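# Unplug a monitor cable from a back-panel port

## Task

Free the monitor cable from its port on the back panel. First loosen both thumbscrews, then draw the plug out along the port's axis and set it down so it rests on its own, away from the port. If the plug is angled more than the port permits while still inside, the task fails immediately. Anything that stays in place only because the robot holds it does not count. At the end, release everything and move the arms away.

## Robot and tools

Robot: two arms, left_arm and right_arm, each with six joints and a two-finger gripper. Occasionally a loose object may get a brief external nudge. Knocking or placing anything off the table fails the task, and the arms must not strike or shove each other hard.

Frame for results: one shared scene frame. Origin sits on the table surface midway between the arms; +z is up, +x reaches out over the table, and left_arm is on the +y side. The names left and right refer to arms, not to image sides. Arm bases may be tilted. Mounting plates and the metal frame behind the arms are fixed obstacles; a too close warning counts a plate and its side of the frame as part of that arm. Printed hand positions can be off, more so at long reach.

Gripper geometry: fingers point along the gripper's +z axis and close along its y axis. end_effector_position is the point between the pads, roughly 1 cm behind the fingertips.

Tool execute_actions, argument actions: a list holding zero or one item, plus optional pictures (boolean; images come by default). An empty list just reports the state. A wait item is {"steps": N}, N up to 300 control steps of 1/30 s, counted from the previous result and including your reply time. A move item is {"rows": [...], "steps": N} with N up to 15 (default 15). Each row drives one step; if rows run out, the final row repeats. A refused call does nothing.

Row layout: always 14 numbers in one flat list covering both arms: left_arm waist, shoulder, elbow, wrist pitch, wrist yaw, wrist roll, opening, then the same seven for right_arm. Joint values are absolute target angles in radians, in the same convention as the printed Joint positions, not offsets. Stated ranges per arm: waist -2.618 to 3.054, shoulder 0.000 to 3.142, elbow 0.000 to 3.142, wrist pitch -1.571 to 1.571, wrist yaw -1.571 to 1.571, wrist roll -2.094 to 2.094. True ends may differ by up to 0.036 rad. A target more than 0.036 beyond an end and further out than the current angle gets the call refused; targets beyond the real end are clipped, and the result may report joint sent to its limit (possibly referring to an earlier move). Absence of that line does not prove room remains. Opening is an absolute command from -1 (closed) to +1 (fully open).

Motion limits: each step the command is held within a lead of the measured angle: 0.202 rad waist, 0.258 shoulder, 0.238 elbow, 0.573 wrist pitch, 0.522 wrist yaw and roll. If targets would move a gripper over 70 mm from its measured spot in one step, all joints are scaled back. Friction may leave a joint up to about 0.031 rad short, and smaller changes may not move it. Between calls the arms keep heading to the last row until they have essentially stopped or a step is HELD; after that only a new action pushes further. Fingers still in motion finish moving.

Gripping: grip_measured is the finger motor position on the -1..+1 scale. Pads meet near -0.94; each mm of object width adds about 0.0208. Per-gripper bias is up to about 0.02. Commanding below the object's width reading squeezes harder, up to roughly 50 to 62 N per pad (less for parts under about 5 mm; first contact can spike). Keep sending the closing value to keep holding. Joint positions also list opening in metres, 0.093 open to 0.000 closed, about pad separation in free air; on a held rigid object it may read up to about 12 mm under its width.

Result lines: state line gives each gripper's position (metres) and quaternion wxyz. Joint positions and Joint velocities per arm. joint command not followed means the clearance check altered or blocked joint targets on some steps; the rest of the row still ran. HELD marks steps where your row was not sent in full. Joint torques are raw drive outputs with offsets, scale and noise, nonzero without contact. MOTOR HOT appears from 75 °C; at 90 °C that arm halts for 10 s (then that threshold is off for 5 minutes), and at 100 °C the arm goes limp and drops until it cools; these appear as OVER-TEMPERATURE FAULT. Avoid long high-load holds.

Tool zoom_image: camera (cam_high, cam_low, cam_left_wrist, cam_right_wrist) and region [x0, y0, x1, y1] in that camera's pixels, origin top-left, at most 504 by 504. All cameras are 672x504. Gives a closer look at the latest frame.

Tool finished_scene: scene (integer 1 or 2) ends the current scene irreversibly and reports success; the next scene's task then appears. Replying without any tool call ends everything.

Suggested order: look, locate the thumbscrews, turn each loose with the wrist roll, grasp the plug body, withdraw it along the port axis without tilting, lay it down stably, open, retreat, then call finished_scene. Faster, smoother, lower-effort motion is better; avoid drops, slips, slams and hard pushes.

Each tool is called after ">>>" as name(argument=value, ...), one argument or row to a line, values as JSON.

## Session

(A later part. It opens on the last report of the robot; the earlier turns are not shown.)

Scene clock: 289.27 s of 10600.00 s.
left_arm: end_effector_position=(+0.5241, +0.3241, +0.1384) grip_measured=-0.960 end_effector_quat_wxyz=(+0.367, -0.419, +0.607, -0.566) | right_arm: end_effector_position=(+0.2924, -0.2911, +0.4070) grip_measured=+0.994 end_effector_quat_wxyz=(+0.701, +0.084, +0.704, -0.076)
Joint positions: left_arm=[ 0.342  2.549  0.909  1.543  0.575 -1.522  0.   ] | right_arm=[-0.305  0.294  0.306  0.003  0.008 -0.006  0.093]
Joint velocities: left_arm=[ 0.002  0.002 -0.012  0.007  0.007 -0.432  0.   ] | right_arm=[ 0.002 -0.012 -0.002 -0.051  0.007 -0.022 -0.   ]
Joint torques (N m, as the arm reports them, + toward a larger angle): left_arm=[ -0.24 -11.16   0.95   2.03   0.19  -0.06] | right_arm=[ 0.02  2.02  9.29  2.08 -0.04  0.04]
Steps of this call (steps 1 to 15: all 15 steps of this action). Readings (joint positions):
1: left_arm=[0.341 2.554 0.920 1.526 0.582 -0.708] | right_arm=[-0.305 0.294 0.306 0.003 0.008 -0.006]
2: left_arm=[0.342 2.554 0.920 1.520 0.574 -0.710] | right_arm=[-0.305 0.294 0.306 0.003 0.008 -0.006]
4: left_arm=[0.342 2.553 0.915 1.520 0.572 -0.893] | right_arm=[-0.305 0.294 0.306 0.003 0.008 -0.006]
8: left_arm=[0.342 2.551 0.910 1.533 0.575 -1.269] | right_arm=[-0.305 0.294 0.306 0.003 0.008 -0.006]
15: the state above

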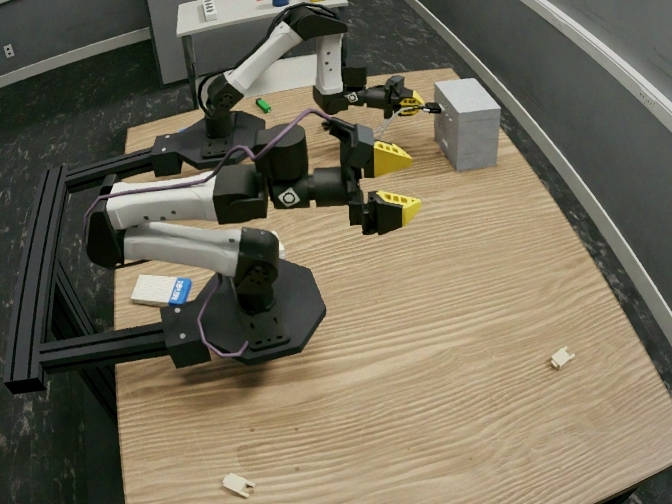

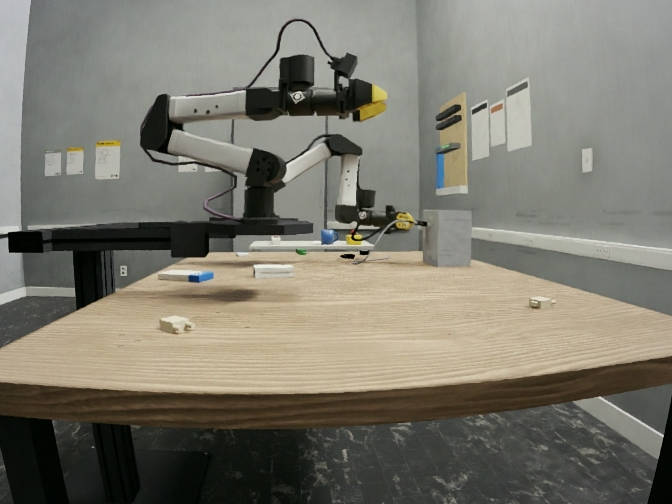

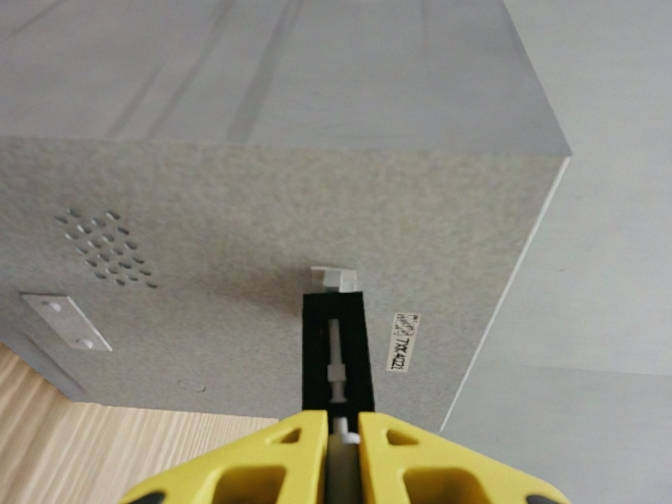

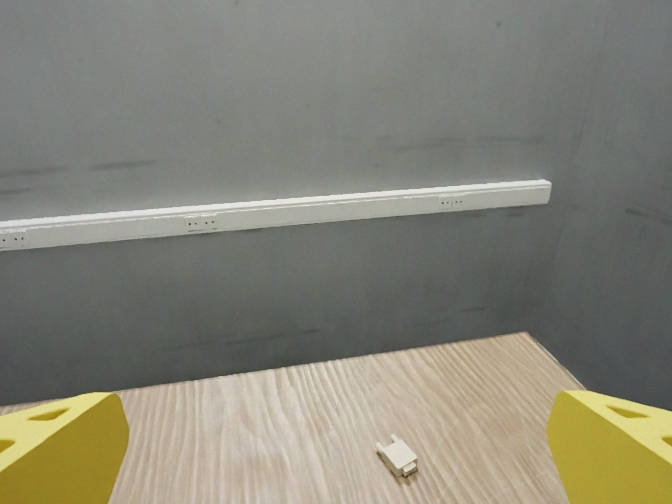

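>>> execute_actions(
  actions=[
    {"rows":[[0.34,2.55,0.91,1.53,0.59,-1.55,-0.5,-0.3,0.3,0.3,0,0,0,1],[0.34,2.55,0.91,1.53,0.59,-1.55,-0.5,-0.3,0.3,0.3,0,0,0,1],[0.34,2.55,0.91,1.53,0.59,-1.55,-0.5,-0.3,0.3,0.3,0,0,0,1],[0.34,2.55,0.91,1.53,0.59,-1.55,-0.5,-0.3,0.3,0.3,0,0,0,1],[0.37,2.55,0.91,1.53,0.59,-1.55,-0.5,-0.3,0.3,0.3,0,0,0,1],[0.4,2.55,0.91,1.53,0.59,-1.55,-0.5,-0.3,0.3,0.3,0,0,0,1],[0.43,2.55,0.91,1.53,0.59,-1.55,-0.5,-0.3,0.3,0.3,0,0,0,1],[0.46,2.55,0.91,1.53,0.59,-1.55,-0.5,-0.3,0.3,0.3,0,0,0,1]]},
  ],
  pictures=false,
)

>>> execute_actions(
  actions=[
    {"rows":[[0.46,2.5,0.88,1.52,0.59,-1.5,-0.5,-0.3,0.3,0.3,0,0,0,1],[0.46,2.4,0.82,1.52,0.59,-1.5,-0.5,-0.3,0.3,0.3,0,0,0,1],[0.46,2.15,0.75,1.52,0.59,-1.2,-0.5,-0.3,0.3,0.3,0,0,0,1]]},
  ],
  pictures=false,
)

>>> execute_actions(
  actions=[
    {"rows":[[0.1,2.15,0.75,1.52,0,0,-0.5,-0.3,0.3,0.3,0,0,0,1]]},
  ],
  pictures=false,
)

>>> execute_actions(
  actions=[
    {"rows":[[-0.22,2.15,0.75,1.52,-0.62,1.5,-0.5,-0.3,0.3,0.3,0,0,0,1]]},
  ],
  pictures=false,
)

>>> execute_actions(
  actions=[
    {"rows":[[-0.22,2.3,0.8,1.52,-0.62,1.5,-0.5,-0.3,0.3,0.3,0,0,0,1]],"steps":10},
  ],
  pictures=false,
)

>>> execute_actions(
  actions=[
    {"rows":[[-0.22,2.45,0.87,1.52,-0.62,1.5,-0.5,-0.3,0.3,0.3,0,0,0,1]],"steps":10},
  ],
  pictures=false,
)

>>> execute_actions(
  actions=[
    {"rows":[[-0.22,2.5,0.89,1.52,-0.62,1.5,-0.5,-0.3,0.3,0.3,0,0,0,1],[-0.22,2.52,0.91,1.52,-0.62,1.5,-0.5,-0.3,0.3,0.3,0,0,0,1],[-0.22,2.545,0.93,1.52,-0.62,1.5,-0.5,-0.3,0.3,0.3,0,0,0,1],[-0.22,2.572,0.955,1.52,-0.62,1.5,-0.5,-0.3,0.3,0.3,0,0,0,1]]},
  ],
  pictures=false,
)

>>> execute_actions(
  actions=[
    {"rows":[[-0.2,2.57,0.945,1.52,-0.62,1.5,-0.5,-0.3,0.3,0.3,0,0,0,1],[-0.185,2.57,0.945,1.52,-0.62,1.5,-0.5,-0.3,0.3,0.3,0,0,0,1],[-0.17,2.57,0.945,1.52,-0.62,1.5,-0.5,-0.3,0.3,0.3,0,0,0,1],[-0.155,2.57,0.945,1.52,-0.62,1.5,-0.5,-0.3,0.3,0.3,0,0,0,1],[-0.14,2.57,0.945,1.52,-0.62,1.5,-0.5,-0.3,0.3,0.3,0,0,0,1],[-0.13,2.57,0.945,1.52,-0.62,1.5,-0.5,-0.3,0.3,0.3,0,0,0,1],[-0.12,2.57,0.945,1.52,-0.62,1.5,-0.5,-0.3,0.3,0.3,0,0,0,1],[-0.11,2.57,0.945,1.52,-0.62,1.5,-0.5,-0.3,0.3,0.3,0,0,0,1]]},
  ],
)

>>> zoom_image(
  camera="cam_left_wrist",
  region=[230,240,450,480],
)

Scene clock: 305.33 s of 10600.00 s.
left_arm: end_effector_position=(+0.5191, +0.3867, +0.1367) grip_measured=-0.503 end_effector_quat_wxyz=(-0.389, +0.467, -0.574, +0.549) | right_arm: end_effector_position=(+0.2924, -0.2911, +0.4070) grip_measured=+0.994 end_effector_quat_wxyz=(+0.701, +0.084, +0.704, -0.076)
Joint positions: left_arm=[ 0.47   2.549  0.909  1.54   0.585 -1.559  0.021] | right_arm=[-0.305  0.294  0.306  0.003  0.008 -0.006  0.093]
Joint velocities: left_arm=[-0.066  0.002  0.002 -0.022  0.051  0.007  0.   ] | right_arm=[ 0.002 -0.007 -0.002  0.007 -0.037  0.007  0.001]
Joint torques (N m, as the arm reports them, + toward a larger angle): left_arm=[ -0.52 -10.52   3.38   2.05   0.09   0.2 ] | right_arm=[-0.08  1.8   9.46  2.03  0.05  0.02]
Steps of this call (steps 1 to 30: the robot went on to your last target; steps 31 to 90: nothing new was sent; then 12.57 s passed at rest; steps 91 to 105: all 15 steps of this action). Readings (joint positions):
91: left_arm=[0.342 2.549 0.909 1.543 0.575 -1.581] | right_arm=[-0.305 0.294 0.306 0.003 0.008 -0.006]
92: left_arm=[0.342 2.549 0.909 1.542 0.576 -1.576] | right_arm=[-0.305 0.294 0.306 0.003 0.008 -0.006]
94: left_arm=[0.342 2.549 0.909 1.540 0.579 -1.570] | right_arm=[-0.305 0.294 0.306 0.003 0.008 -0.006]
98: left_arm=[0.385 2.549 0.909 1.540 0.591 -1.562] | right_arm=[-0.305 0.294 0.306 0.003 0.008 -0.006]
105: the state above

Scene clock: 305.83 s of 10600.00 s.
left_arm: end_effector_position=(+0.5094, +0.3842, +0.2947) grip_measured=-0.503 end_effector_quat_wxyz=(+0.571, -0.277, +0.594, -0.494) | right_arm: end_effector_position=(+0.2924, -0.2911, +0.4070) grip_measured=+0.994 end_effector_quat_wxyz=(+0.701, +0.084, +0.704, -0.076)
Joint positions: left_arm=[ 0.468  2.134  0.776  1.54   0.587 -1.229  0.021] | right_arm=[-0.305  0.294  0.306  0.003  0.008 -0.006  0.093]
Joint velocities: left_arm=[-0.037  0.051  0.002 -0.11   0.007  0.168  0.001] | right_arm=[-0.002 -0.012 -0.002 -0.037 -0.037 -0.022 -0.   ]
Joint torques (N m, as the arm reports them, + toward a larger angle): left_arm=[-0.55 -8.32  2.94  2.02 -0.03  0.15] | right_arm=[0.37 1.96 9.46 2.15 0.   0.04]
Steps of this call (steps 1 to 15: all 15 steps of this action). Readings (joint positions):
1: left_arm=[0.469 2.546 0.908 1.535 0.585 -1.550] | right_arm=[-0.305 0.294 0.306 0.003 0.008 -0.006]
2: left_arm=[0.468 2.524 0.892 1.521 0.584 -1.542] | right_arm=[-0.305 0.294 0.306 0.003 0.008 -0.006]
4: left_arm=[0.468 2.412 0.809 1.489 0.585 -1.445] | right_arm=[-0.305 0.294 0.306 0.003 0.008 -0.006]
8: left_arm=[0.468 2.184 0.776 1.509 0.587 -1.315] | right_arm=[-0.305 0.294 0.306 0.003 0.008 -0.006]
15: the state above

Scene clock: 306.33 s of 10600.00 s.
left_arm: end_effector_position=(+0.5308, +0.2893, +0.2952) grip_measured=-0.502 end_effector_quat_wxyz=(+0.753, -0.009, +0.653, -0.076) | right_arm: end_effector_position=(+0.2924, -0.2911, +0.4070) grip_measured=+0.994 end_effector_quat_wxyz=(+0.701, +0.084, +0.704, -0.076)
Joint positions: left_arm=[ 0.096  2.138  0.773  1.526  0.032 -0.099  0.021] | right_arm=[-0.305  0.294  0.306  0.003  0.008 -0.006  0.093]
Joint velocities: left_arm=[ 0.032  0.002 -0.017 -0.022 -0.183  0.593 -0.001] | right_arm=[-0.007  0.007 -0.007  0.037 -0.007  0.007  0.001]
Joint torques (N m, as the arm reports them, + toward a larger angle): left_arm=[ 0.13 -8.2   3.19  2.1  -0.04  0.1 ] | right_arm=[ 0.32  1.89  9.57  2.15 -0.01  0.  ]
Steps of this call (steps 1 to 15: all 15 steps of this action). Readings (joint positions):
1: left_arm=[0.443 2.135 0.773 1.536 0.499 -1.145] | right_arm=[-0.305 0.294 0.306 0.003 0.008 -0.006]
2: left_arm=[0.397 2.137 0.773 1.533 0.389 -1.046] | right_arm=[-0.305 0.294 0.306 0.003 0.008 -0.006]
4: left_arm=[0.268 2.138 0.773 1.529 0.238 -0.847] | right_arm=[-0.305 0.294 0.306 0.003 0.008 -0.006]
8: left_arm=[0.075 2.138 0.773 1.526 0.123 -0.447] | right_arm=[-0.305 0.294 0.306 0.003 0.008 -0.006]
15: the state above

Scene clock: 306.83 s of 10600.00 s.
left_arm: end_effector_position=(+0.5046, +0.2328, +0.2921) grip_measured=-0.502 end_effector_quat_wxyz=(+0.572, +0.308, +0.591, +0.479) | right_arm: end_effector_position=(+0.2924, -0.2911, +0.4070) grip_measured=+0.994 end_effector_quat_wxyz=(+0.701, +0.084, +0.704, -0.076)
Joint positions: left_arm=[-0.224  2.138  0.773  1.526 -0.586  1.282  0.021] | right_arm=[-0.305  0.294  0.306  0.003  0.008 -0.006  0.093]
Joint velocities: left_arm=[-0.002  0.007  0.012  0.066 -0.183  1.399 -0.001] | right_arm=[-0.002  0.002  0.012 -0.022  0.022  0.007  0.   ]
Joint torques (N m, as the arm reports them, + toward a larger angle): left_arm=[ 0.28 -8.2   3.25  2.02 -0.01  0.04] | right_arm=[0.07 1.81 9.33 2.08 0.   0.06]
Steps of this call (steps 1 to 15: all 15 steps of this action). Readings (joint positions):
1: left_arm=[0.072 2.138 0.773 1.526 -0.060 -0.013] | right_arm=[-0.305 0.294 0.306 0.003 0.008 -0.006]
2: left_arm=[0.027 2.138 0.773 1.526 -0.174 0.086] | right_arm=[-0.305 0.294 0.306 0.003 0.008 -0.006]
4: left_arm=[-0.101 2.138 0.773 1.526 -0.341 0.284] | right_arm=[-0.305 0.294 0.306 0.003 0.008 -0.006]
8: left_arm=[-0.251 2.138 0.773 1.526 -0.478 0.683] | right_arm=[-0.305 0.294 0.306 0.003 0.008 -0.006]
15: the state above

Scene clock: 307.17 s of 10600.00 s.
left_arm: end_effector_position=(+0.5055, +0.2339, +0.2159) grip_measured=-0.502 end_effector_quat_wxyz=(+0.464, +0.412, +0.585, +0.522) | right_arm: end_effector_position=(+0.2924, -0.2911, +0.4070) grip_measured=+0.994 end_effector_quat_wxyz=(+0.701, +0.084, +0.704, -0.076)
Joint positions: left_arm=[-0.224  2.308  0.793  1.511 -0.609  1.47   0.021] | right_arm=[-0.305  0.294  0.306  0.003  0.008 -0.006  0.093]
Joint velocities: left_arm=[-0.017 -0.002 -0.007  0.11  -0.022  0.051  0.001] | right_arm=[-0.007  0.012 -0.007 -0.051  0.022  0.022 -0.   ]
Joint torques (N m, as the arm reports them, + toward a larger angle): left_arm=[  0.28 -10.27   4.85   2.1   -0.09   0.08] | right_arm=[ 0.21  1.72  9.57  2.09 -0.02  0.05]
Steps of this call (steps 1 to 10: all 10 steps of this action). Readings (joint positions):
1: left_arm=[-0.224 2.156 0.778 1.540 -0.593 1.324] | right_arm=[-0.305 0.294 0.306 0.003 0.008 -0.006]
2: left_arm=[-0.224 2.189 0.789 1.553 -0.596 1.357] | right_arm=[-0.305 0.294 0.306 0.003 0.008 -0.006]
4: left_arm=[-0.224 2.255 0.793 1.545 -0.600 1.405] | right_arm=[-0.305 0.294 0.306 0.003 0.008 -0.006]
8: left_arm=[-0.224 2.308 0.793 1.507 -0.608 1.458] | right_arm=[-0.305 0.294 0.306 0.003 0.008 -0.006]
10: the state above

Scene clock: 307.50 s of 10600.00 s.
left_arm: end_effector_position=(+0.5090, +0.2319, +0.1662) grip_measured=-0.502 end_effector_quat_wxyz=(+0.430, +0.443, +0.591, +0.520) | right_arm: end_effector_position=(+0.2924, -0.2911, +0.4070) grip_measured=+0.994 end_effector_quat_wxyz=(+0.701, +0.084, +0.704, -0.076)
Joint positions: left_arm=[-0.224  2.451  0.852  1.514 -0.614  1.489  0.021] | right_arm=[-0.305  0.294  0.306  0.003  0.008 -0.006  0.093]
Joint velocities: left_arm=[ 0.002  0.002 -0.022  0.11   0.125 -0.007 -0.   ] | right_arm=[-0.012 -0.017  0.007 -0.022 -0.007 -0.007  0.   ]
Joint torques (N m, as the arm reports them, + toward a larger angle): left_arm=[  0.33 -10.25   5.04   2.13  -0.09   0.08] | right_arm=[ 0.19  1.74  9.56  2.12  0.05 -0.02]
Steps of this call (steps 1 to 10: all 10 steps of this action). Readings (joint positions):
1: left_arm=[-0.224 2.326 0.804 1.524 -0.612 1.474] | right_arm=[-0.305 0.294 0.306 0.003 0.008 -0.006]
2: left_arm=[-0.224 2.357 0.830 1.535 -0.613 1.477] | right_arm=[-0.305 0.294 0.306 0.003 0.008 -0.006]
4: left_arm=[-0.224 2.412 0.852 1.532 -0.613 1.482] | right_arm=[-0.305 0.294 0.306 0.003 0.008 -0.006]
8: left_arm=[-0.224 2.451 0.852 1.512 -0.614 1.488] | right_arm=[-0.305 0.294 0.306 0.003 0.008 -0.006]
10: the state above

Scene clock: 308.00 s of 10600.00 s.
left_arm: end_effector_position=(+0.5159, +0.2286, +0.1328) grip_measured=-0.502 end_effector_quat_wxyz=(+0.417, +0.454, +0.594, +0.517) | right_arm: end_effector_position=(+0.2924, -0.2911, +0.4070) grip_measured=+0.994 end_effector_quat_wxyz=(+0.701, +0.084, +0.704, -0.076)
Joint positions: left_arm=[-0.224  2.566  0.931  1.517 -0.615  1.491  0.021] | right_arm=[-0.305  0.294  0.306  0.003  0.008 -0.006  0.093]
Joint velocities: left_arm=[-0.012 -0.002  0.002  0.007 -0.081 -0.081 -0.001] | right_arm=[-0.002 -0.002  0.017 -0.022 -0.007 -0.007  0.001]
Joint torques (N m, as the arm reports them, + toward a larger angle): left_arm=[  0.22 -10.09   5.43   2.22  -0.1    0.06] | right_arm=[-0.01  1.91  9.49  2.17  0.    0.03]
Steps of this call (steps 1 to 15: all 15 steps of this action). Readings (joint positions):
1: left_arm=[-0.224 2.456 0.855 1.517 -0.614 1.490] | right_arm=[-0.305 0.294 0.306 0.003 0.008 -0.006]
2: left_arm=[-0.224 2.467 0.865 1.521 -0.615 1.490] | right_arm=[-0.305 0.294 0.306 0.003 0.008 -0.006]
4: left_arm=[-0.224 2.506 0.901 1.525 -0.615 1.490] | right_arm=[-0.305 0.294 0.306 0.003 0.008 -0.006]
8: left_arm=[-0.224 2.562 0.931 1.519 -0.615 1.491] | right_arm=[-0.305 0.294 0.306 0.003 0.008 -0.006]
15: the state above

Scene clock: 308.50 s of 10600.00 s.
left_arm: end_effector_position=(+0.5230, +0.2878, +0.1316) grip_measured=-0.502 end_effector_quat_wxyz=(+0.384, +0.418, +0.620, +0.542) | right_arm: end_effector_position=(+0.2924, -0.2911, +0.4070) grip_measured=+0.994 end_effector_quat_wxyz=(+0.701, +0.084, +0.704, -0.076)
Joint positions: left_arm=[-0.107  2.566  0.931  1.517 -0.619  1.492  0.021] | right_arm=[-0.305  0.294  0.306  0.003  0.008 -0.006  0.093]
Joint velocities: left_arm=[-0.012 -0.007 -0.007 -0.007  0.007  0.007 -0.001] | right_arm=[ 0.002 -0.007 -0.007  0.007  0.051 -0.007 -0.001]
Joint torques (N m, as the arm reports them, + toward a larger angle): left_arm=[ -0.34 -10.19   4.62   2.21  -0.04   0.08] | right_arm=[ 0.03  1.81  9.54  2.08 -0.02  0.03]
Steps of this call (steps 1 to 15: all 15 steps of this action). Readings (joint positions):
1: left_arm=[-0.222 2.566 0.931 1.517 -0.615 1.492] | right_arm=[-0.305 0.294 0.306 0.003 0.008 -0.006]
2: left_arm=[-0.218 2.566 0.931 1.517 -0.615 1.492] | right_arm=[-0.305 0.294 0.306 0.003 0.008 -0.006]
4: left_arm=[-0.198 2.566 0.931 1.517 -0.615 1.492] | right_arm=[-0.305 0.294 0.306 0.003 0.008 -0.006]
8: left_arm=[-0.135 2.566 0.931 1.517 -0.615 1.492] | right_arm=[-0.305 0.294 0.306 0.003 0.008 -0.006]
15: the state above

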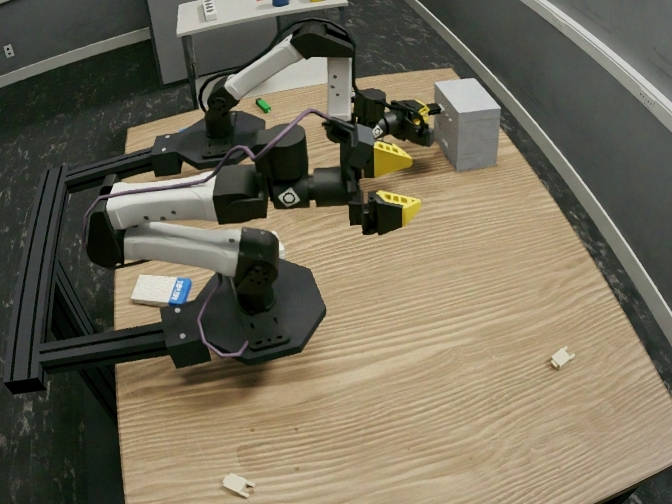

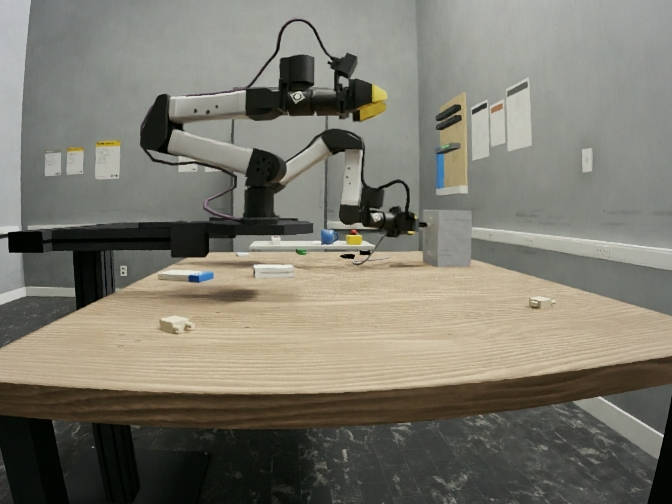

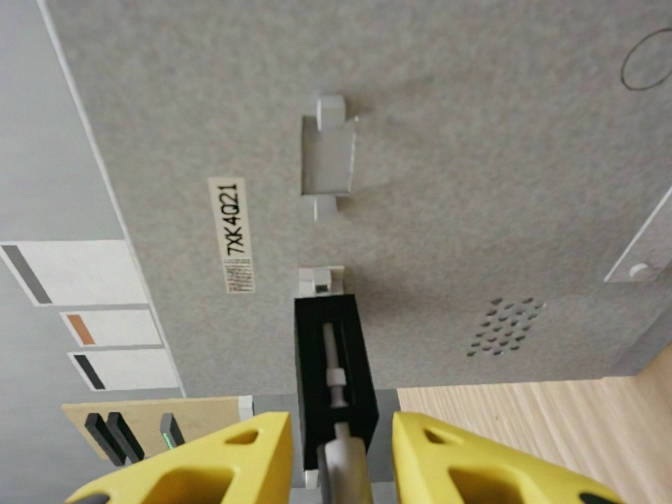

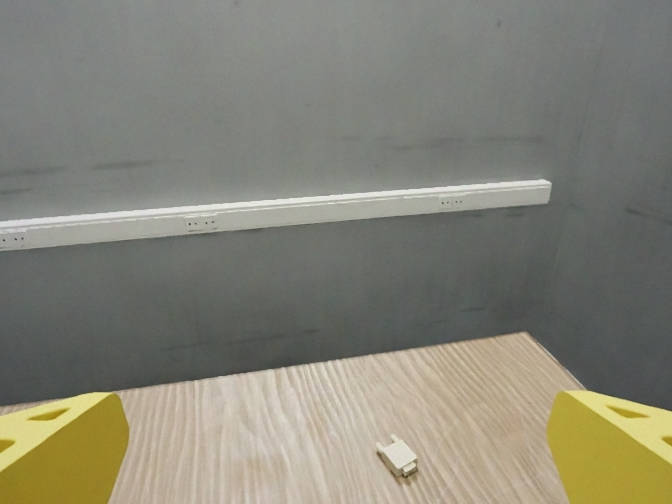

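Region (230, 240, 450, 480) of cam_left_wrist's 672x504 image, scaled by 2.100, with more detail than that image has; it fills the left 462 columns of this view, and the rest is white.

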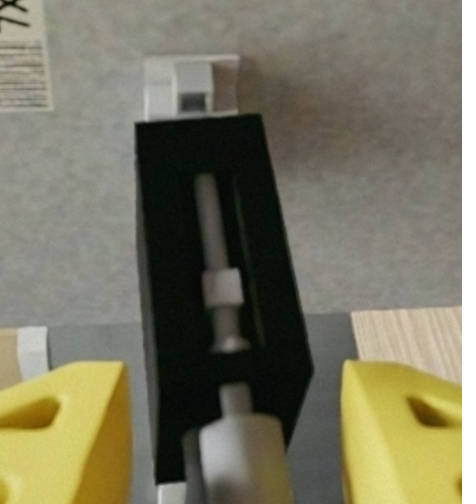

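>>> execute_actions(
  actions=[
    {"rows":[[-0.14,2.57,0.945,1.52,-0.62,1.5,-0.5,-0.3,0.3,0.3,0,0,0,1],[-0.17,2.57,0.945,1.52,-0.62,1.5,-0.5,-0.3,0.3,0.3,0,0,0,1],[-0.2,2.57,0.945,1.52,-0.62,1.5,-0.5,-0.3,0.3,0.3,0,0,0,1],[-0.22,2.57,0.945,1.52,-0.62,1.5,-0.5,-0.3,0.3,0.3,0,0,0,1]],"steps":10},
  ],
  pictures=false,
)

>>> execute_actions(
  actions=[
    {"rows":[[-0.22,2.5,0.88,1.52,-0.62,1.5,-0.5,-0.3,0.3,0.3,0,0,0,1],[-0.22,2.4,0.82,1.52,-0.62,1.5,-0.5,-0.3,0.3,0.3,0,0,0,1],[-0.22,1.9,0.75,1.52,-0.62,1.2,-0.5,-0.3,0.3,0.3,0,0,0,1]]},
  ],
  pictures=false,
)

>>> execute_actions(
  actions=[
    {"rows":[[0,1.8,0.95,0.8,-0.2,0.3,0,-0.3,0.3,0.3,0,0,0,1]]},
  ],
  pictures=false,
)

>>> execute_actions(
  actions=[
    {"rows":[[0.115,1.85,1.1,0.04,-0.02,-0.03,0.2,-0.3,0.3,0.3,0,0,0,1]]},
  ],
  pictures=false,
)

>>> execute_actions(
  actions=[
    {"rows":[[0.115,1.9,1.11,0.04,-0.02,-0.03,0.2,-0.3,0.3,0.3,0,0,0,1]]},
  ],
  pictures=false,
)

>>> execute_actions(
  actions=[
    {"rows":[[0.115,1.95,1.13,0.04,-0.02,-0.03,0.2,-0.3,0.3,0.3,0,0,0,1],[0.115,1.98,1.14,0.04,-0.02,-0.03,0.2,-0.3,0.3,0.3,0,0,0,1],[0.115,2.01,1.15,0.04,-0.02,-0.03,0.2,-0.3,0.3,0.3,0,0,0,1]]},
  ],
)

Scene clock: 317.57 s of 10600.00 s.
left_arm: end_effector_position=(+0.5152, +0.2254, +0.1329) grip_measured=-0.502 end_effector_quat_wxyz=(+0.418, +0.456, +0.592, +0.516) | right_arm: end_effector_position=(+0.2924, -0.2911, +0.4070) grip_measured=+0.994 end_effector_quat_wxyz=(+0.701, +0.084, +0.704, -0.076)
Joint positions: left_arm=[-0.231  2.566  0.931  1.517 -0.617  1.492  0.021] | right_arm=[-0.305  0.294  0.306  0.003  0.008 -0.006  0.093]
Joint velocities: left_arm=[-0.007 -0.007 -0.002 -0.022  0.007 -0.022  0.001] | right_arm=[-0.007 -0.002 -0.002  0.007  0.007 -0.037  0.   ]
Joint torques (N m, as the arm reports them, + toward a larger angle): left_arm=[  0.7  -10.21   4.72   2.22  -0.04   0.05] | right_arm=[0.1  1.81 9.46 2.15 0.01 0.07]
Steps of this call (steps 1 to 15: the robot went on to your last target; steps 16 to 90: nothing new was sent; then 5.73 s passed at rest; steps 91 to 100: all 10 steps of this action). Readings (joint positions):
91: left_arm=[-0.109 2.566 0.931 1.517 -0.620 1.492] | right_arm=[-0.305 0.294 0.306 0.003 0.008 -0.006]
92: left_arm=[-0.116 2.566 0.931 1.517 -0.622 1.492] | right_arm=[-0.305 0.294 0.306 0.003 0.008 -0.006]
94: left_arm=[-0.152 2.566 0.931 1.517 -0.625 1.492] | right_arm=[-0.305 0.294 0.306 0.003 0.008 -0.006]
98: left_arm=[-0.226 2.566 0.931 1.517 -0.619 1.492] | right_arm=[-0.305 0.294 0.306 0.003 0.008 -0.006]
100: the state above

Scene clock: 318.07 s of 10600.00 s.
left_arm: end_effector_position=(+0.4819, +0.2477, +0.4180) grip_measured=-0.502 end_effector_quat_wxyz=(+0.668, +0.182, +0.544, +0.473) | right_arm: end_effector_position=(+0.2924, -0.2911, +0.4070) grip_measured=+0.994 end_effector_quat_wxyz=(+0.701, +0.084, +0.704, -0.076)
Joint positions: left_arm=[-0.228  1.875  0.78   1.554 -0.618  1.233  0.021] | right_arm=[-0.305  0.294  0.306  0.003  0.008 -0.006  0.093]
Joint velocities: left_arm=[ 0.007 -0.042  0.002  0.183 -0.007 -0.242 -0.001] | right_arm=[ 0.012 -0.002 -0.012 -0.007  0.066  0.037 -0.001]
Joint torques (N m, as the arm reports them, + toward a larger angle): left_arm=[ 0.54 -5.82  3.49  1.07  0.12 -0.04] | right_arm=[ 0.33  1.77  9.56  2.1  -0.02 -0.01]
Steps of this call (steps 1 to 15: all 15 steps of this action). Readings (joint positions):
1: left_arm=[-0.229 2.560 0.925 1.514 -0.617 1.492] | right_arm=[-0.305 0.294 0.306 0.003 0.008 -0.006]
2: left_arm=[-0.229 2.533 0.901 1.503 -0.615 1.492] | right_arm=[-0.305 0.294 0.306 0.003 0.008 -0.006]
4: left_arm=[-0.228 2.419 0.812 1.479 -0.616 1.413] | right_arm=[-0.305 0.294 0.306 0.003 0.008 -0.006]
8: left_arm=[-0.228 2.172 0.780 1.484 -0.618 1.321] | right_arm=[-0.305 0.294 0.306 0.003 0.008 -0.006]
15: the state above

Scene clock: 318.57 s of 10600.00 s.
left_arm: end_effector_position=(+0.5468, +0.2847, +0.3649) grip_measured=-0.002 end_effector_quat_wxyz=(+0.677, +0.097, +0.716, +0.143) | right_arm: end_effector_position=(+0.2924, -0.2911, +0.4070) grip_measured=+0.994 end_effector_quat_wxyz=(+0.701, +0.084, +0.704, -0.076)
Joint positions: left_arm=[ 0.005  1.802  0.94   0.837 -0.223  0.354  0.045] | right_arm=[-0.305  0.294  0.306  0.003  0.008 -0.006  0.093]
Joint velocities: left_arm=[ 0.007 -0.002 -0.002 -0.227  0.125 -0.3   -0.   ] | right_arm=[ 0.002  0.002 -0.002  0.051 -0.022  0.022  0.001]
Joint torques (N m, as the arm reports them, + toward a larger angle): left_arm=[-0.54 -8.77  8.31  2.23  0.07 -0.06] | right_arm=[ 0.13  1.85  9.22  2.1  -0.04  0.  ]
Steps of this call (steps 1 to 15: all 15 steps of this action). Readings (joint positions):
1: left_arm=[-0.203 1.862 0.800 1.480 -0.549 1.148] | right_arm=[-0.305 0.294 0.306 0.003 0.008 -0.006]
2: left_arm=[-0.154 1.853 0.846 1.357 -0.466 1.048] | right_arm=[-0.305 0.294 0.306 0.003 0.008 -0.006]
4: left_arm=[-0.047 1.830 0.919 1.158 -0.369 0.850] | right_arm=[-0.305 0.294 0.306 0.003 0.008 -0.006]
8: left_arm=[0.022 1.802 0.940 0.966 -0.291 0.533] | right_arm=[-0.305 0.294 0.306 0.003 0.008 -0.006]
15: the state above

Scene clock: 319.07 s of 10600.00 s.
left_arm: end_effector_position=(+0.5195, +0.3128, +0.2379) grip_measured=+0.198 end_effector_quat_wxyz=(+0.423, -0.001, +0.906, -0.001) | right_arm: end_effector_position=(+0.2924, -0.2911, +0.4070) grip_measured=+0.994 end_effector_quat_wxyz=(+0.701, +0.084, +0.704, -0.076)
Joint positions: left_arm=[ 0.121  1.843  1.085  0.077 -0.036 -0.008  0.055] | right_arm=[-0.305  0.294  0.306  0.003  0.008 -0.006  0.093]
Joint velocities: left_arm=[-0.012 -0.012  0.007 -0.168 -0.007 -0.007 -0.   ] | right_arm=[-0.017 -0.002 -0.002  0.051  0.007 -0.007  0.   ]
Joint torques (N m, as the arm reports them, + toward a larger angle): left_arm=[-0.55 -8.55  8.88  1.89  0.06 -0.1 ] | right_arm=[ 0.16  1.98  9.47  2.11  0.07 -0.02]
Steps of this call (steps 1 to 15: all 15 steps of this action). Readings (joint positions):
1: left_arm=[0.018 1.804 0.968 0.754 -0.186 0.292] | right_arm=[-0.305 0.294 0.306 0.003 0.008 -0.006]
2: left_arm=[0.039 1.814 1.016 0.644 -0.147 0.230] | right_arm=[-0.305 0.294 0.306 0.003 0.008 -0.006]
4: left_arm=[0.086 1.825 1.073 0.465 -0.107 0.145] | right_arm=[-0.305 0.294 0.306 0.003 0.008 -0.006]
8: left_arm=[0.122 1.831 1.085 0.222 -0.069 0.045] | right_arm=[-0.305 0.294 0.306 0.003 0.008 -0.006]
15: the state above

Scene clock: 319.57 s of 10600.00 s.
left_arm: end_effector_position=(+0.5148, +0.3111, +0.2121) grip_measured=+0.198 end_effector_quat_wxyz=(+0.391, -0.004, +0.920, -0.007) | right_arm: end_effector_position=(+0.2924, -0.2911, +0.4070) grip_measured=+0.994 end_effector_quat_wxyz=(+0.701, +0.084, +0.704, -0.076)
Joint positions: left_arm=[ 0.121  1.892  1.092  0.048 -0.028 -0.021  0.055] | right_arm=[-0.305  0.294  0.306  0.003  0.008 -0.006  0.093]
Joint velocities: left_arm=[ 0.012 -0.012  0.017 -0.051  0.037  0.037 -0.   ] | right_arm=[-0.012 -0.022  0.017  0.022 -0.037 -0.007 -0.001]
Joint torques (N m, as the arm reports them, + toward a larger angle): left_arm=[-0.58 -8.59  8.83  1.83  0.08 -0.06] | right_arm=[0.12 1.95 9.22 2.15 0.04 0.03]
Steps of this call (steps 1 to 15: all 15 steps of this action). Readings (joint positions):
1: left_arm=[0.121 1.847 1.086 0.074 -0.034 -0.011] | right_arm=[-0.305 0.294 0.306 0.003 0.008 -0.006]
2: left_arm=[0.121 1.856 1.090 0.072 -0.033 -0.013] | right_arm=[-0.305 0.294 0.306 0.003 0.008 -0.006]
4: left_arm=[0.121 1.875 1.092 0.068 -0.031 -0.016] | right_arm=[-0.305 0.294 0.306 0.003 0.008 -0.006]
8: left_arm=[0.121 1.892 1.092 0.050 -0.029 -0.019] | right_arm=[-0.305 0.294 0.306 0.003 0.008 -0.006]
15: the state above

Scene clock: 320.07 s of 10600.00 s.
left_arm: end_effector_position=(+0.5175, +0.3102, +0.1704) grip_measured=+0.198 end_effector_quat_wxyz=(+0.351, -0.004, +0.936, -0.006) | right_arm: end_effector_position=(+0.2924, -0.2911, +0.4070) grip_measured=+0.994 end_effector_quat_wxyz=(+0.701, +0.084, +0.704, -0.076)
Joint positions: left_arm=[ 0.121  2.009  1.134  0.04  -0.028 -0.022  0.055] | right_arm=[-0.305  0.294  0.306  0.003  0.008 -0.006  0.093]
Joint velocities: left_arm=[ 0.002 -0.002 -0.012 -0.051  0.007 -0.081 -0.001] | right_arm=[-0.012 -0.002 -0.017  0.022  0.007  0.051 -0.001]
Joint torques (N m, as the arm reports them, + toward a larger angle): left_arm=[-0.61 -9.93  8.37  1.8   0.07 -0.07] | right_arm=[-0.08  2.12  9.27  2.14  0.06  0.02]
Steps of this call (steps 1 to 15: all 15 steps of this action). Readings (joint positions):
1: left_arm=[0.121 1.897 1.095 0.048 -0.028 -0.021] | right_arm=[-0.305 0.294 0.306 0.003 0.008 -0.006]
2: left_arm=[0.121 1.910 1.105 0.048 -0.028 -0.022] | right_arm=[-0.305 0.294 0.306 0.003 0.008 -0.006]
4: left_arm=[0.121 1.954 1.130 0.053 -0.028 -0.022] | right_arm=[-0.305 0.294 0.306 0.003 0.008 -0.006]
8: left_arm=[0.121 2.006 1.134 0.043 -0.028 -0.022] | right_arm=[-0.305 0.294 0.306 0.003 0.008 -0.006]
15: the state above

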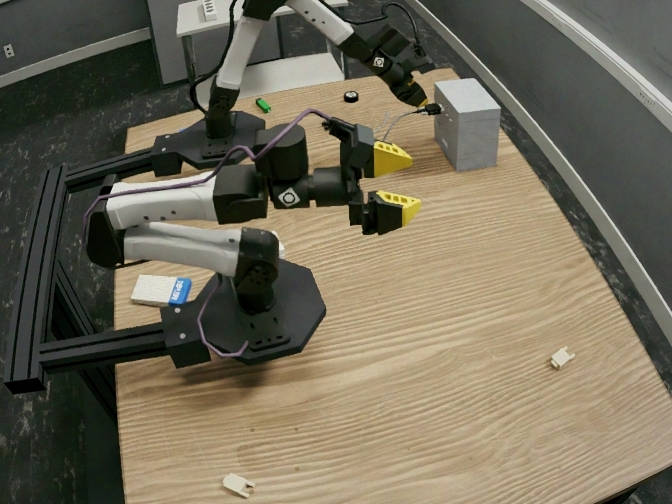

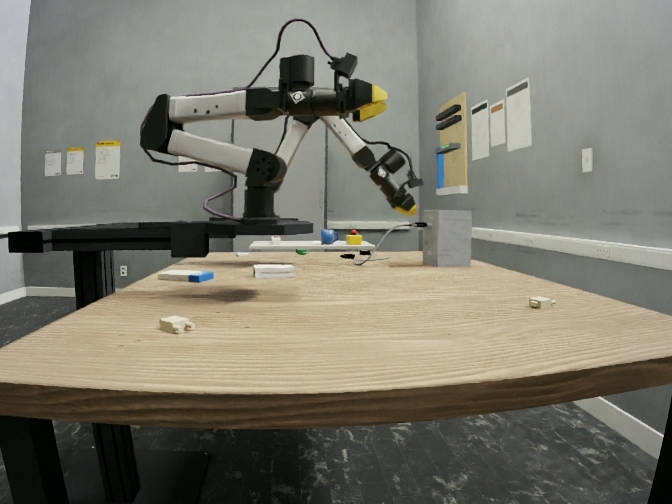

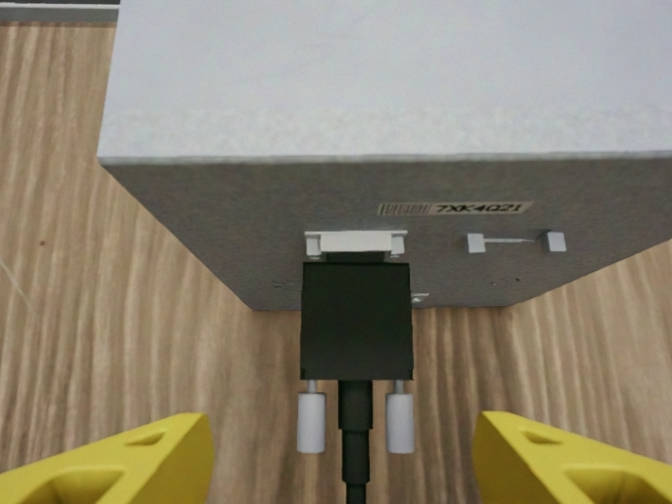

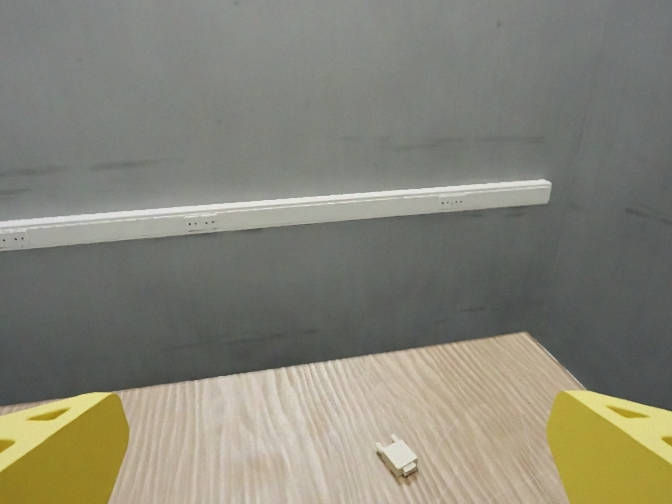

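>>> execute_actions(
  actions=[
    {"rows":[[0.105,2.03,1.17,0.04,-0.02,-0.03,0.2,-0.3,0.3,0.3,0,0,0,1],[0.105,2.05,1.185,0.04,-0.02,-0.03,0.2,-0.3,0.3,0.3,0,0,0,1],[0.105,2.07,1.2,0.04,-0.02,-0.03,0.2,-0.3,0.3,0.3,0,0,0,1],[0.105,2.09,1.215,0.04,-0.02,-0.03,0.2,-0.3,0.3,0.3,0,0,0,1],[0.105,2.11,1.23,0.04,-0.02,-0.03,0.2,-0.3,0.3,0.3,0,0,0,1],[0.105,2.13,1.245,0.04,-0.02,-0.03,0.2,-0.3,0.3,0.3,0,0,0,1],[0.105,2.15,1.26,0.04,-0.02,-0.03,0.2,-0.3,0.3,0.3,0,0,0,1],[0.105,2.175,1.275,0.04,-0.02,-0.03,0.1,-0.3,0.3,0.3,0,0,0,1]]},
  ],
)

Scene clock: 324.93 s of 10600.00 s.
left_arm: end_effector_position=(+0.5389, +0.3039, +0.1331) grip_measured=+0.102 end_effector_quat_wxyz=(+0.330, +0.001, +0.944, -0.007) | right_arm: end_effector_position=(+0.2924, -0.2911, +0.4070) grip_measured=+0.994 end_effector_quat_wxyz=(+0.701, +0.084, +0.704, -0.076)
Joint positions: left_arm=[ 0.112  2.171  1.252  0.038 -0.027 -0.022  0.05 ] | right_arm=[-0.305  0.294  0.306  0.003  0.008 -0.006  0.093]
Joint velocities: left_arm=[ 0.007 -0.002 -0.012 -0.022 -0.022 -0.051 -0.   ] | right_arm=[ 0.012  0.002 -0.012 -0.022 -0.007  0.007  0.   ]
Joint torques (N m, as the arm reports them, + toward a larger angle): left_arm=[ -0.68 -10.86   8.67   1.76   0.05  -0.07] | right_arm=[ 0.32  1.92  9.4   2.13  0.01 -0.03]
Steps of this call (steps 1 to 15: the robot went on to your last target; steps 16 to 90: nothing new was sent; then 1.37 s passed at rest; steps 91 to 105: all 15 steps of this action). Readings (joint positions):
91: left_arm=[0.121 2.010 1.135 0.039 -0.028 -0.022] | right_arm=[-0.305 0.294 0.306 0.003 0.008 -0.006]
92: left_arm=[0.119 2.014 1.142 0.038 -0.028 -0.022] | right_arm=[-0.305 0.294 0.306 0.003 0.008 -0.006]
94: left_arm=[0.116 2.038 1.171 0.039 -0.028 -0.022] | right_arm=[-0.305 0.294 0.306 0.003 0.008 -0.006]
98: left_arm=[0.112 2.115 1.235 0.043 -0.027 -0.022] | right_arm=[-0.305 0.294 0.306 0.003 0.008 -0.006]
105: the state above

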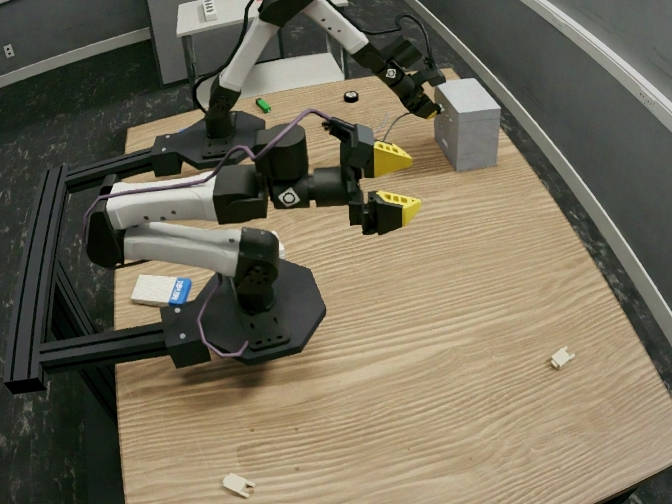

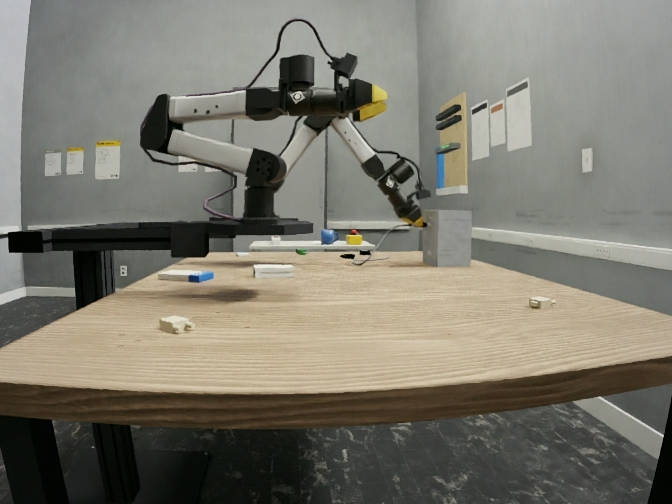

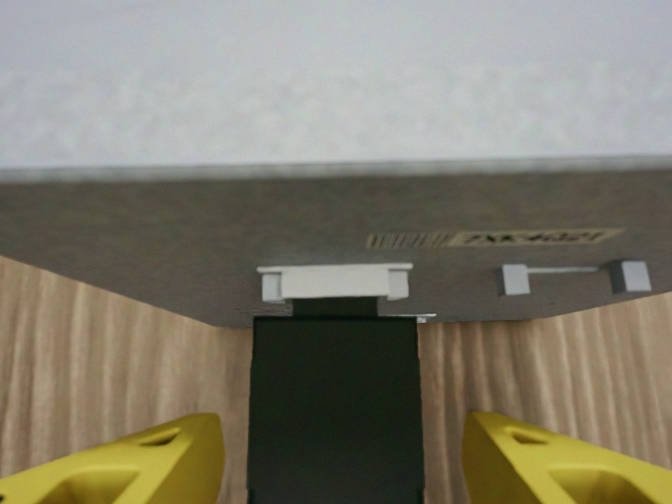

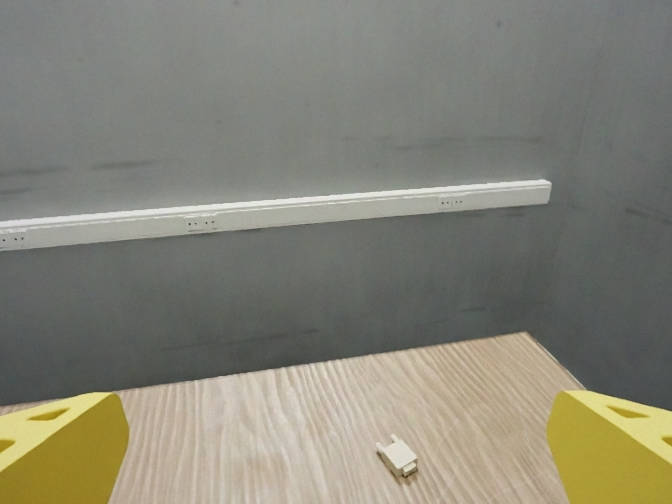

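The gripper is close to centred. I'll nudge it 1.5 mm toward +y, close, and pull.

>>> execute_actions(
  actions=[
    {"rows":[[0.115,2.175,1.27,0.04,-0.045,-0.03,0.05,-0.3,0.3,0.3,0,0,0,1],[0.115,2.175,1.27,0.04,-0.045,-0.03,0,-0.3,0.3,0.3,0,0,0,1],[0.115,2.175,1.27,0.04,-0.045,-0.03,-0.05,-0.3,0.3,0.3,0,0,0,1],[0.115,2.175,1.27,0.04,-0.045,-0.03,-0.1,-0.3,0.3,0.3,0,0,0,1],[0.115,2.175,1.27,0.04,-0.045,-0.03,-0.14,-0.3,0.3,0.3,0,0,0,1],[0.115,2.175,1.27,0.04,-0.045,-0.03,-0.18,-0.3,0.3,0.3,0,0,0,1],[0.115,2.175,1.27,0.04,-0.045,-0.03,-0.21,-0.3,0.3,0.3,0,0,0,1],[0.115,2.175,1.27,0.04,-0.045,-0.03,-0.24,-0.3,0.3,0.3,0,0,0,1],[0.115,2.175,1.27,0.04,-0.045,-0.03,-0.27,-0.3,0.3,0.3,0,0,0,1],[0.115,2.175,1.27,0.04,-0.045,-0.03,-0.31,-0.3,0.3,0.3,0,0,0,1],[0.115,2.175,1.27,0.04,-0.045,-0.03,-0.36,-0.3,0.3,0.3,0,0,0,1],[0.115,2.175,1.27,0.04,-0.045,-0.03,-0.42,-0.3,0.3,0.3,0,0,0,1]]},
  ],
  pictures=false,
)

>>> execute_actions(
  actions=[
    {"rows":[[0.115,2.17,1.255,0.04,-0.04,-0.03,-0.42,-0.3,0.3,0.3,0,0,0,1],[0.115,2.165,1.245,0.04,-0.04,-0.03,-0.42,-0.3,0.3,0.3,0,0,0,1],[0.115,2.16,1.235,0.04,-0.04,-0.03,-0.42,-0.3,0.3,0.3,0,0,0,1],[0.115,2.155,1.228,0.04,-0.04,-0.03,-0.42,-0.3,0.3,0.3,0,0,0,1],[0.115,2.15,1.221,0.04,-0.04,-0.03,-0.42,-0.3,0.3,0.3,0,0,0,1],[0.115,2.145,1.214,0.04,-0.04,-0.03,-0.42,-0.3,0.3,0.3,0,0,0,1],[0.115,2.141,1.207,0.04,-0.04,-0.03,-0.42,-0.3,0.3,0.3,0,0,0,1]]},
  ],
)

Scene clock: 335.73 s of 10600.00 s.
left_arm: end_effector_position=(+0.5391, +0.3053, +0.1333) grip_measured=-0.405 end_effector_quat_wxyz=(+0.331, -0.000, +0.944, -0.003) | right_arm: end_effector_position=(+0.2924, -0.2911, +0.4070) grip_measured=+0.994 end_effector_quat_wxyz=(+0.701, +0.084, +0.704, -0.076)
Joint positions: left_arm=[ 0.112  2.171  1.252  0.039 -0.036 -0.022  0.026] | right_arm=[-0.305  0.294  0.306  0.003  0.008 -0.006  0.093]
Joint velocities: left_arm=[-0.022 -0.002 -0.017  0.022  0.022 -0.007 -0.002] | right_arm=[-0.012 -0.002  0.012  0.037 -0.037 -0.037 -0.001]
Joint torques (N m, as the arm reports them, + toward a larger angle): left_arm=[  0.12 -10.88   8.22   1.77  -0.09  -0.1 ] | right_arm=[0.19 1.91 9.34 2.13 0.05 0.03]
Steps of this call (steps 1 to 15: the robot went on to your last target; steps 16 to 90: nothing new was sent; then 7.30 s passed at rest; steps 91 to 105: all 15 steps of this action). Readings (joint positions):
91: left_arm=[0.112 2.171 1.252 0.039 -0.028 -0.022] | right_arm=[-0.305 0.294 0.306 0.003 0.008 -0.006]
92: left_arm=[0.112 2.171 1.252 0.039 -0.030 -0.022] | right_arm=[-0.305 0.294 0.306 0.003 0.008 -0.006]
94: left_arm=[0.112 2.171 1.252 0.039 -0.033 -0.022] | right_arm=[-0.305 0.294 0.306 0.003 0.008 -0.006]
98: left_arm=[0.112 2.171 1.252 0.039 -0.035 -0.022] | right_arm=[-0.305 0.294 0.306 0.003 0.008 -0.006]
105: the state above

Scene clock: 336.23 s of 10600.00 s.
left_arm: end_effector_position=(+0.5338, +0.3055, +0.1326) grip_measured=-0.405 end_effector_quat_wxyz=(+0.329, -0.000, +0.944, -0.003) | right_arm: end_effector_position=(+0.2924, -0.2911, +0.4070) grip_measured=+0.994 end_effector_quat_wxyz=(+0.701, +0.084, +0.704, -0.076)
Joint positions: left_arm=[ 0.112  2.158  1.229  0.044 -0.035 -0.022  0.026] | right_arm=[-0.305  0.294  0.306  0.003  0.008 -0.006  0.093]
Joint velocities: left_arm=[-0.017 -0.007  0.012  0.022  0.007  0.037 -0.   ] | right_arm=[ 0.002  0.007 -0.002 -0.037  0.037  0.022 -0.   ]
Joint torques (N m, as the arm reports them, + toward a larger angle): left_arm=[  0.21 -12.37   4.94   1.69  -0.09  -0.07] | right_arm=[0.05 1.97 9.5  2.07 0.04 0.01]
Steps of this call (steps 1 to 15: all 15 steps of this action). Readings (joint positions):
1: left_arm=[0.112 2.171 1.252 0.039 -0.036 -0.022] | right_arm=[-0.305 0.294 0.306 0.003 0.008 -0.006]
2: left_arm=[0.112 2.171 1.252 0.039 -0.036 -0.022] | right_arm=[-0.305 0.294 0.306 0.003 0.008 -0.006]
4: left_arm=[0.112 2.171 1.252 0.039 -0.036 -0.022] | right_arm=[-0.305 0.294 0.306 0.003 0.008 -0.006]
8: left_arm=[0.112 2.165 1.240 0.044 -0.035 -0.022] | right_arm=[-0.305 0.294 0.306 0.003 0.008 -0.006]
15: the state above

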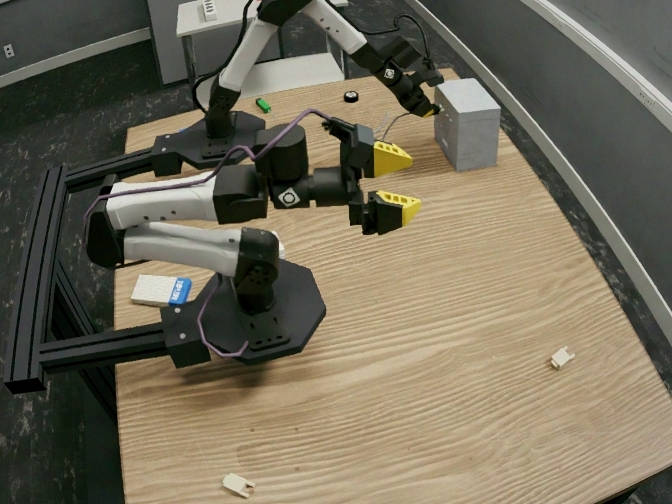

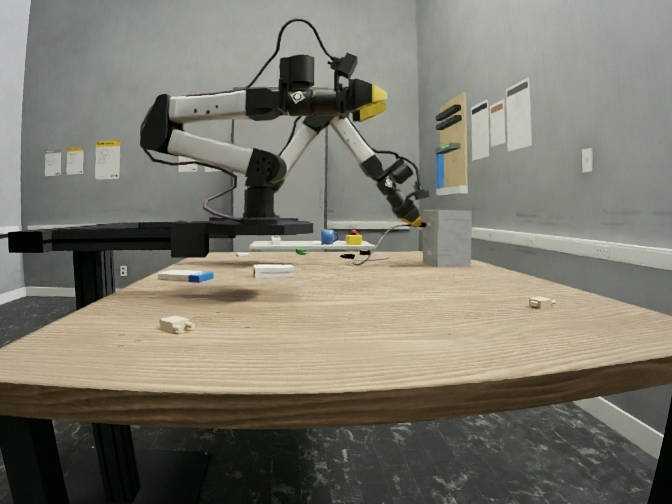

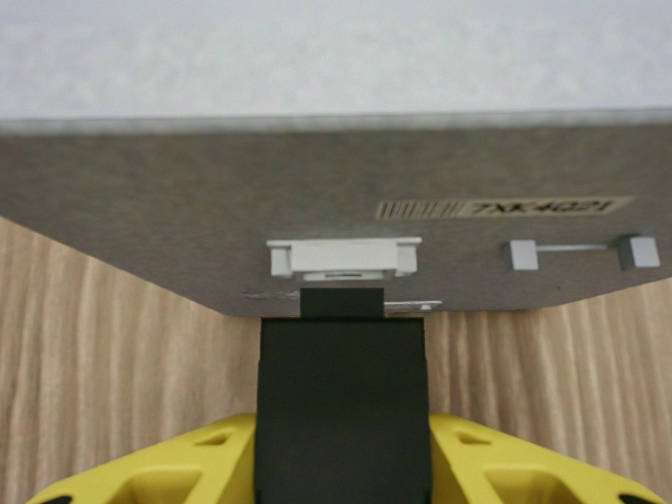

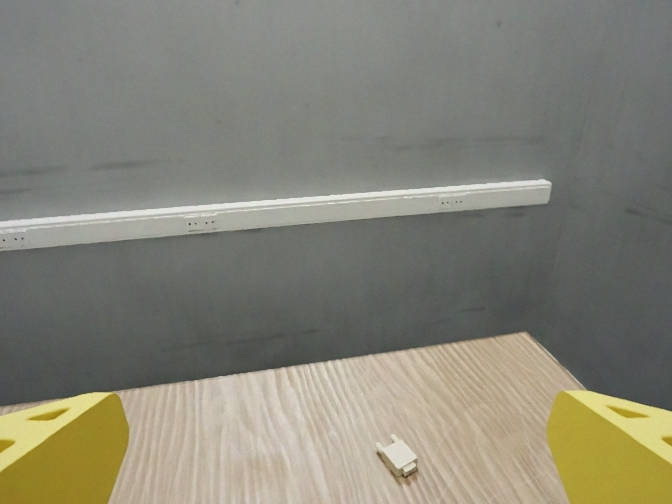

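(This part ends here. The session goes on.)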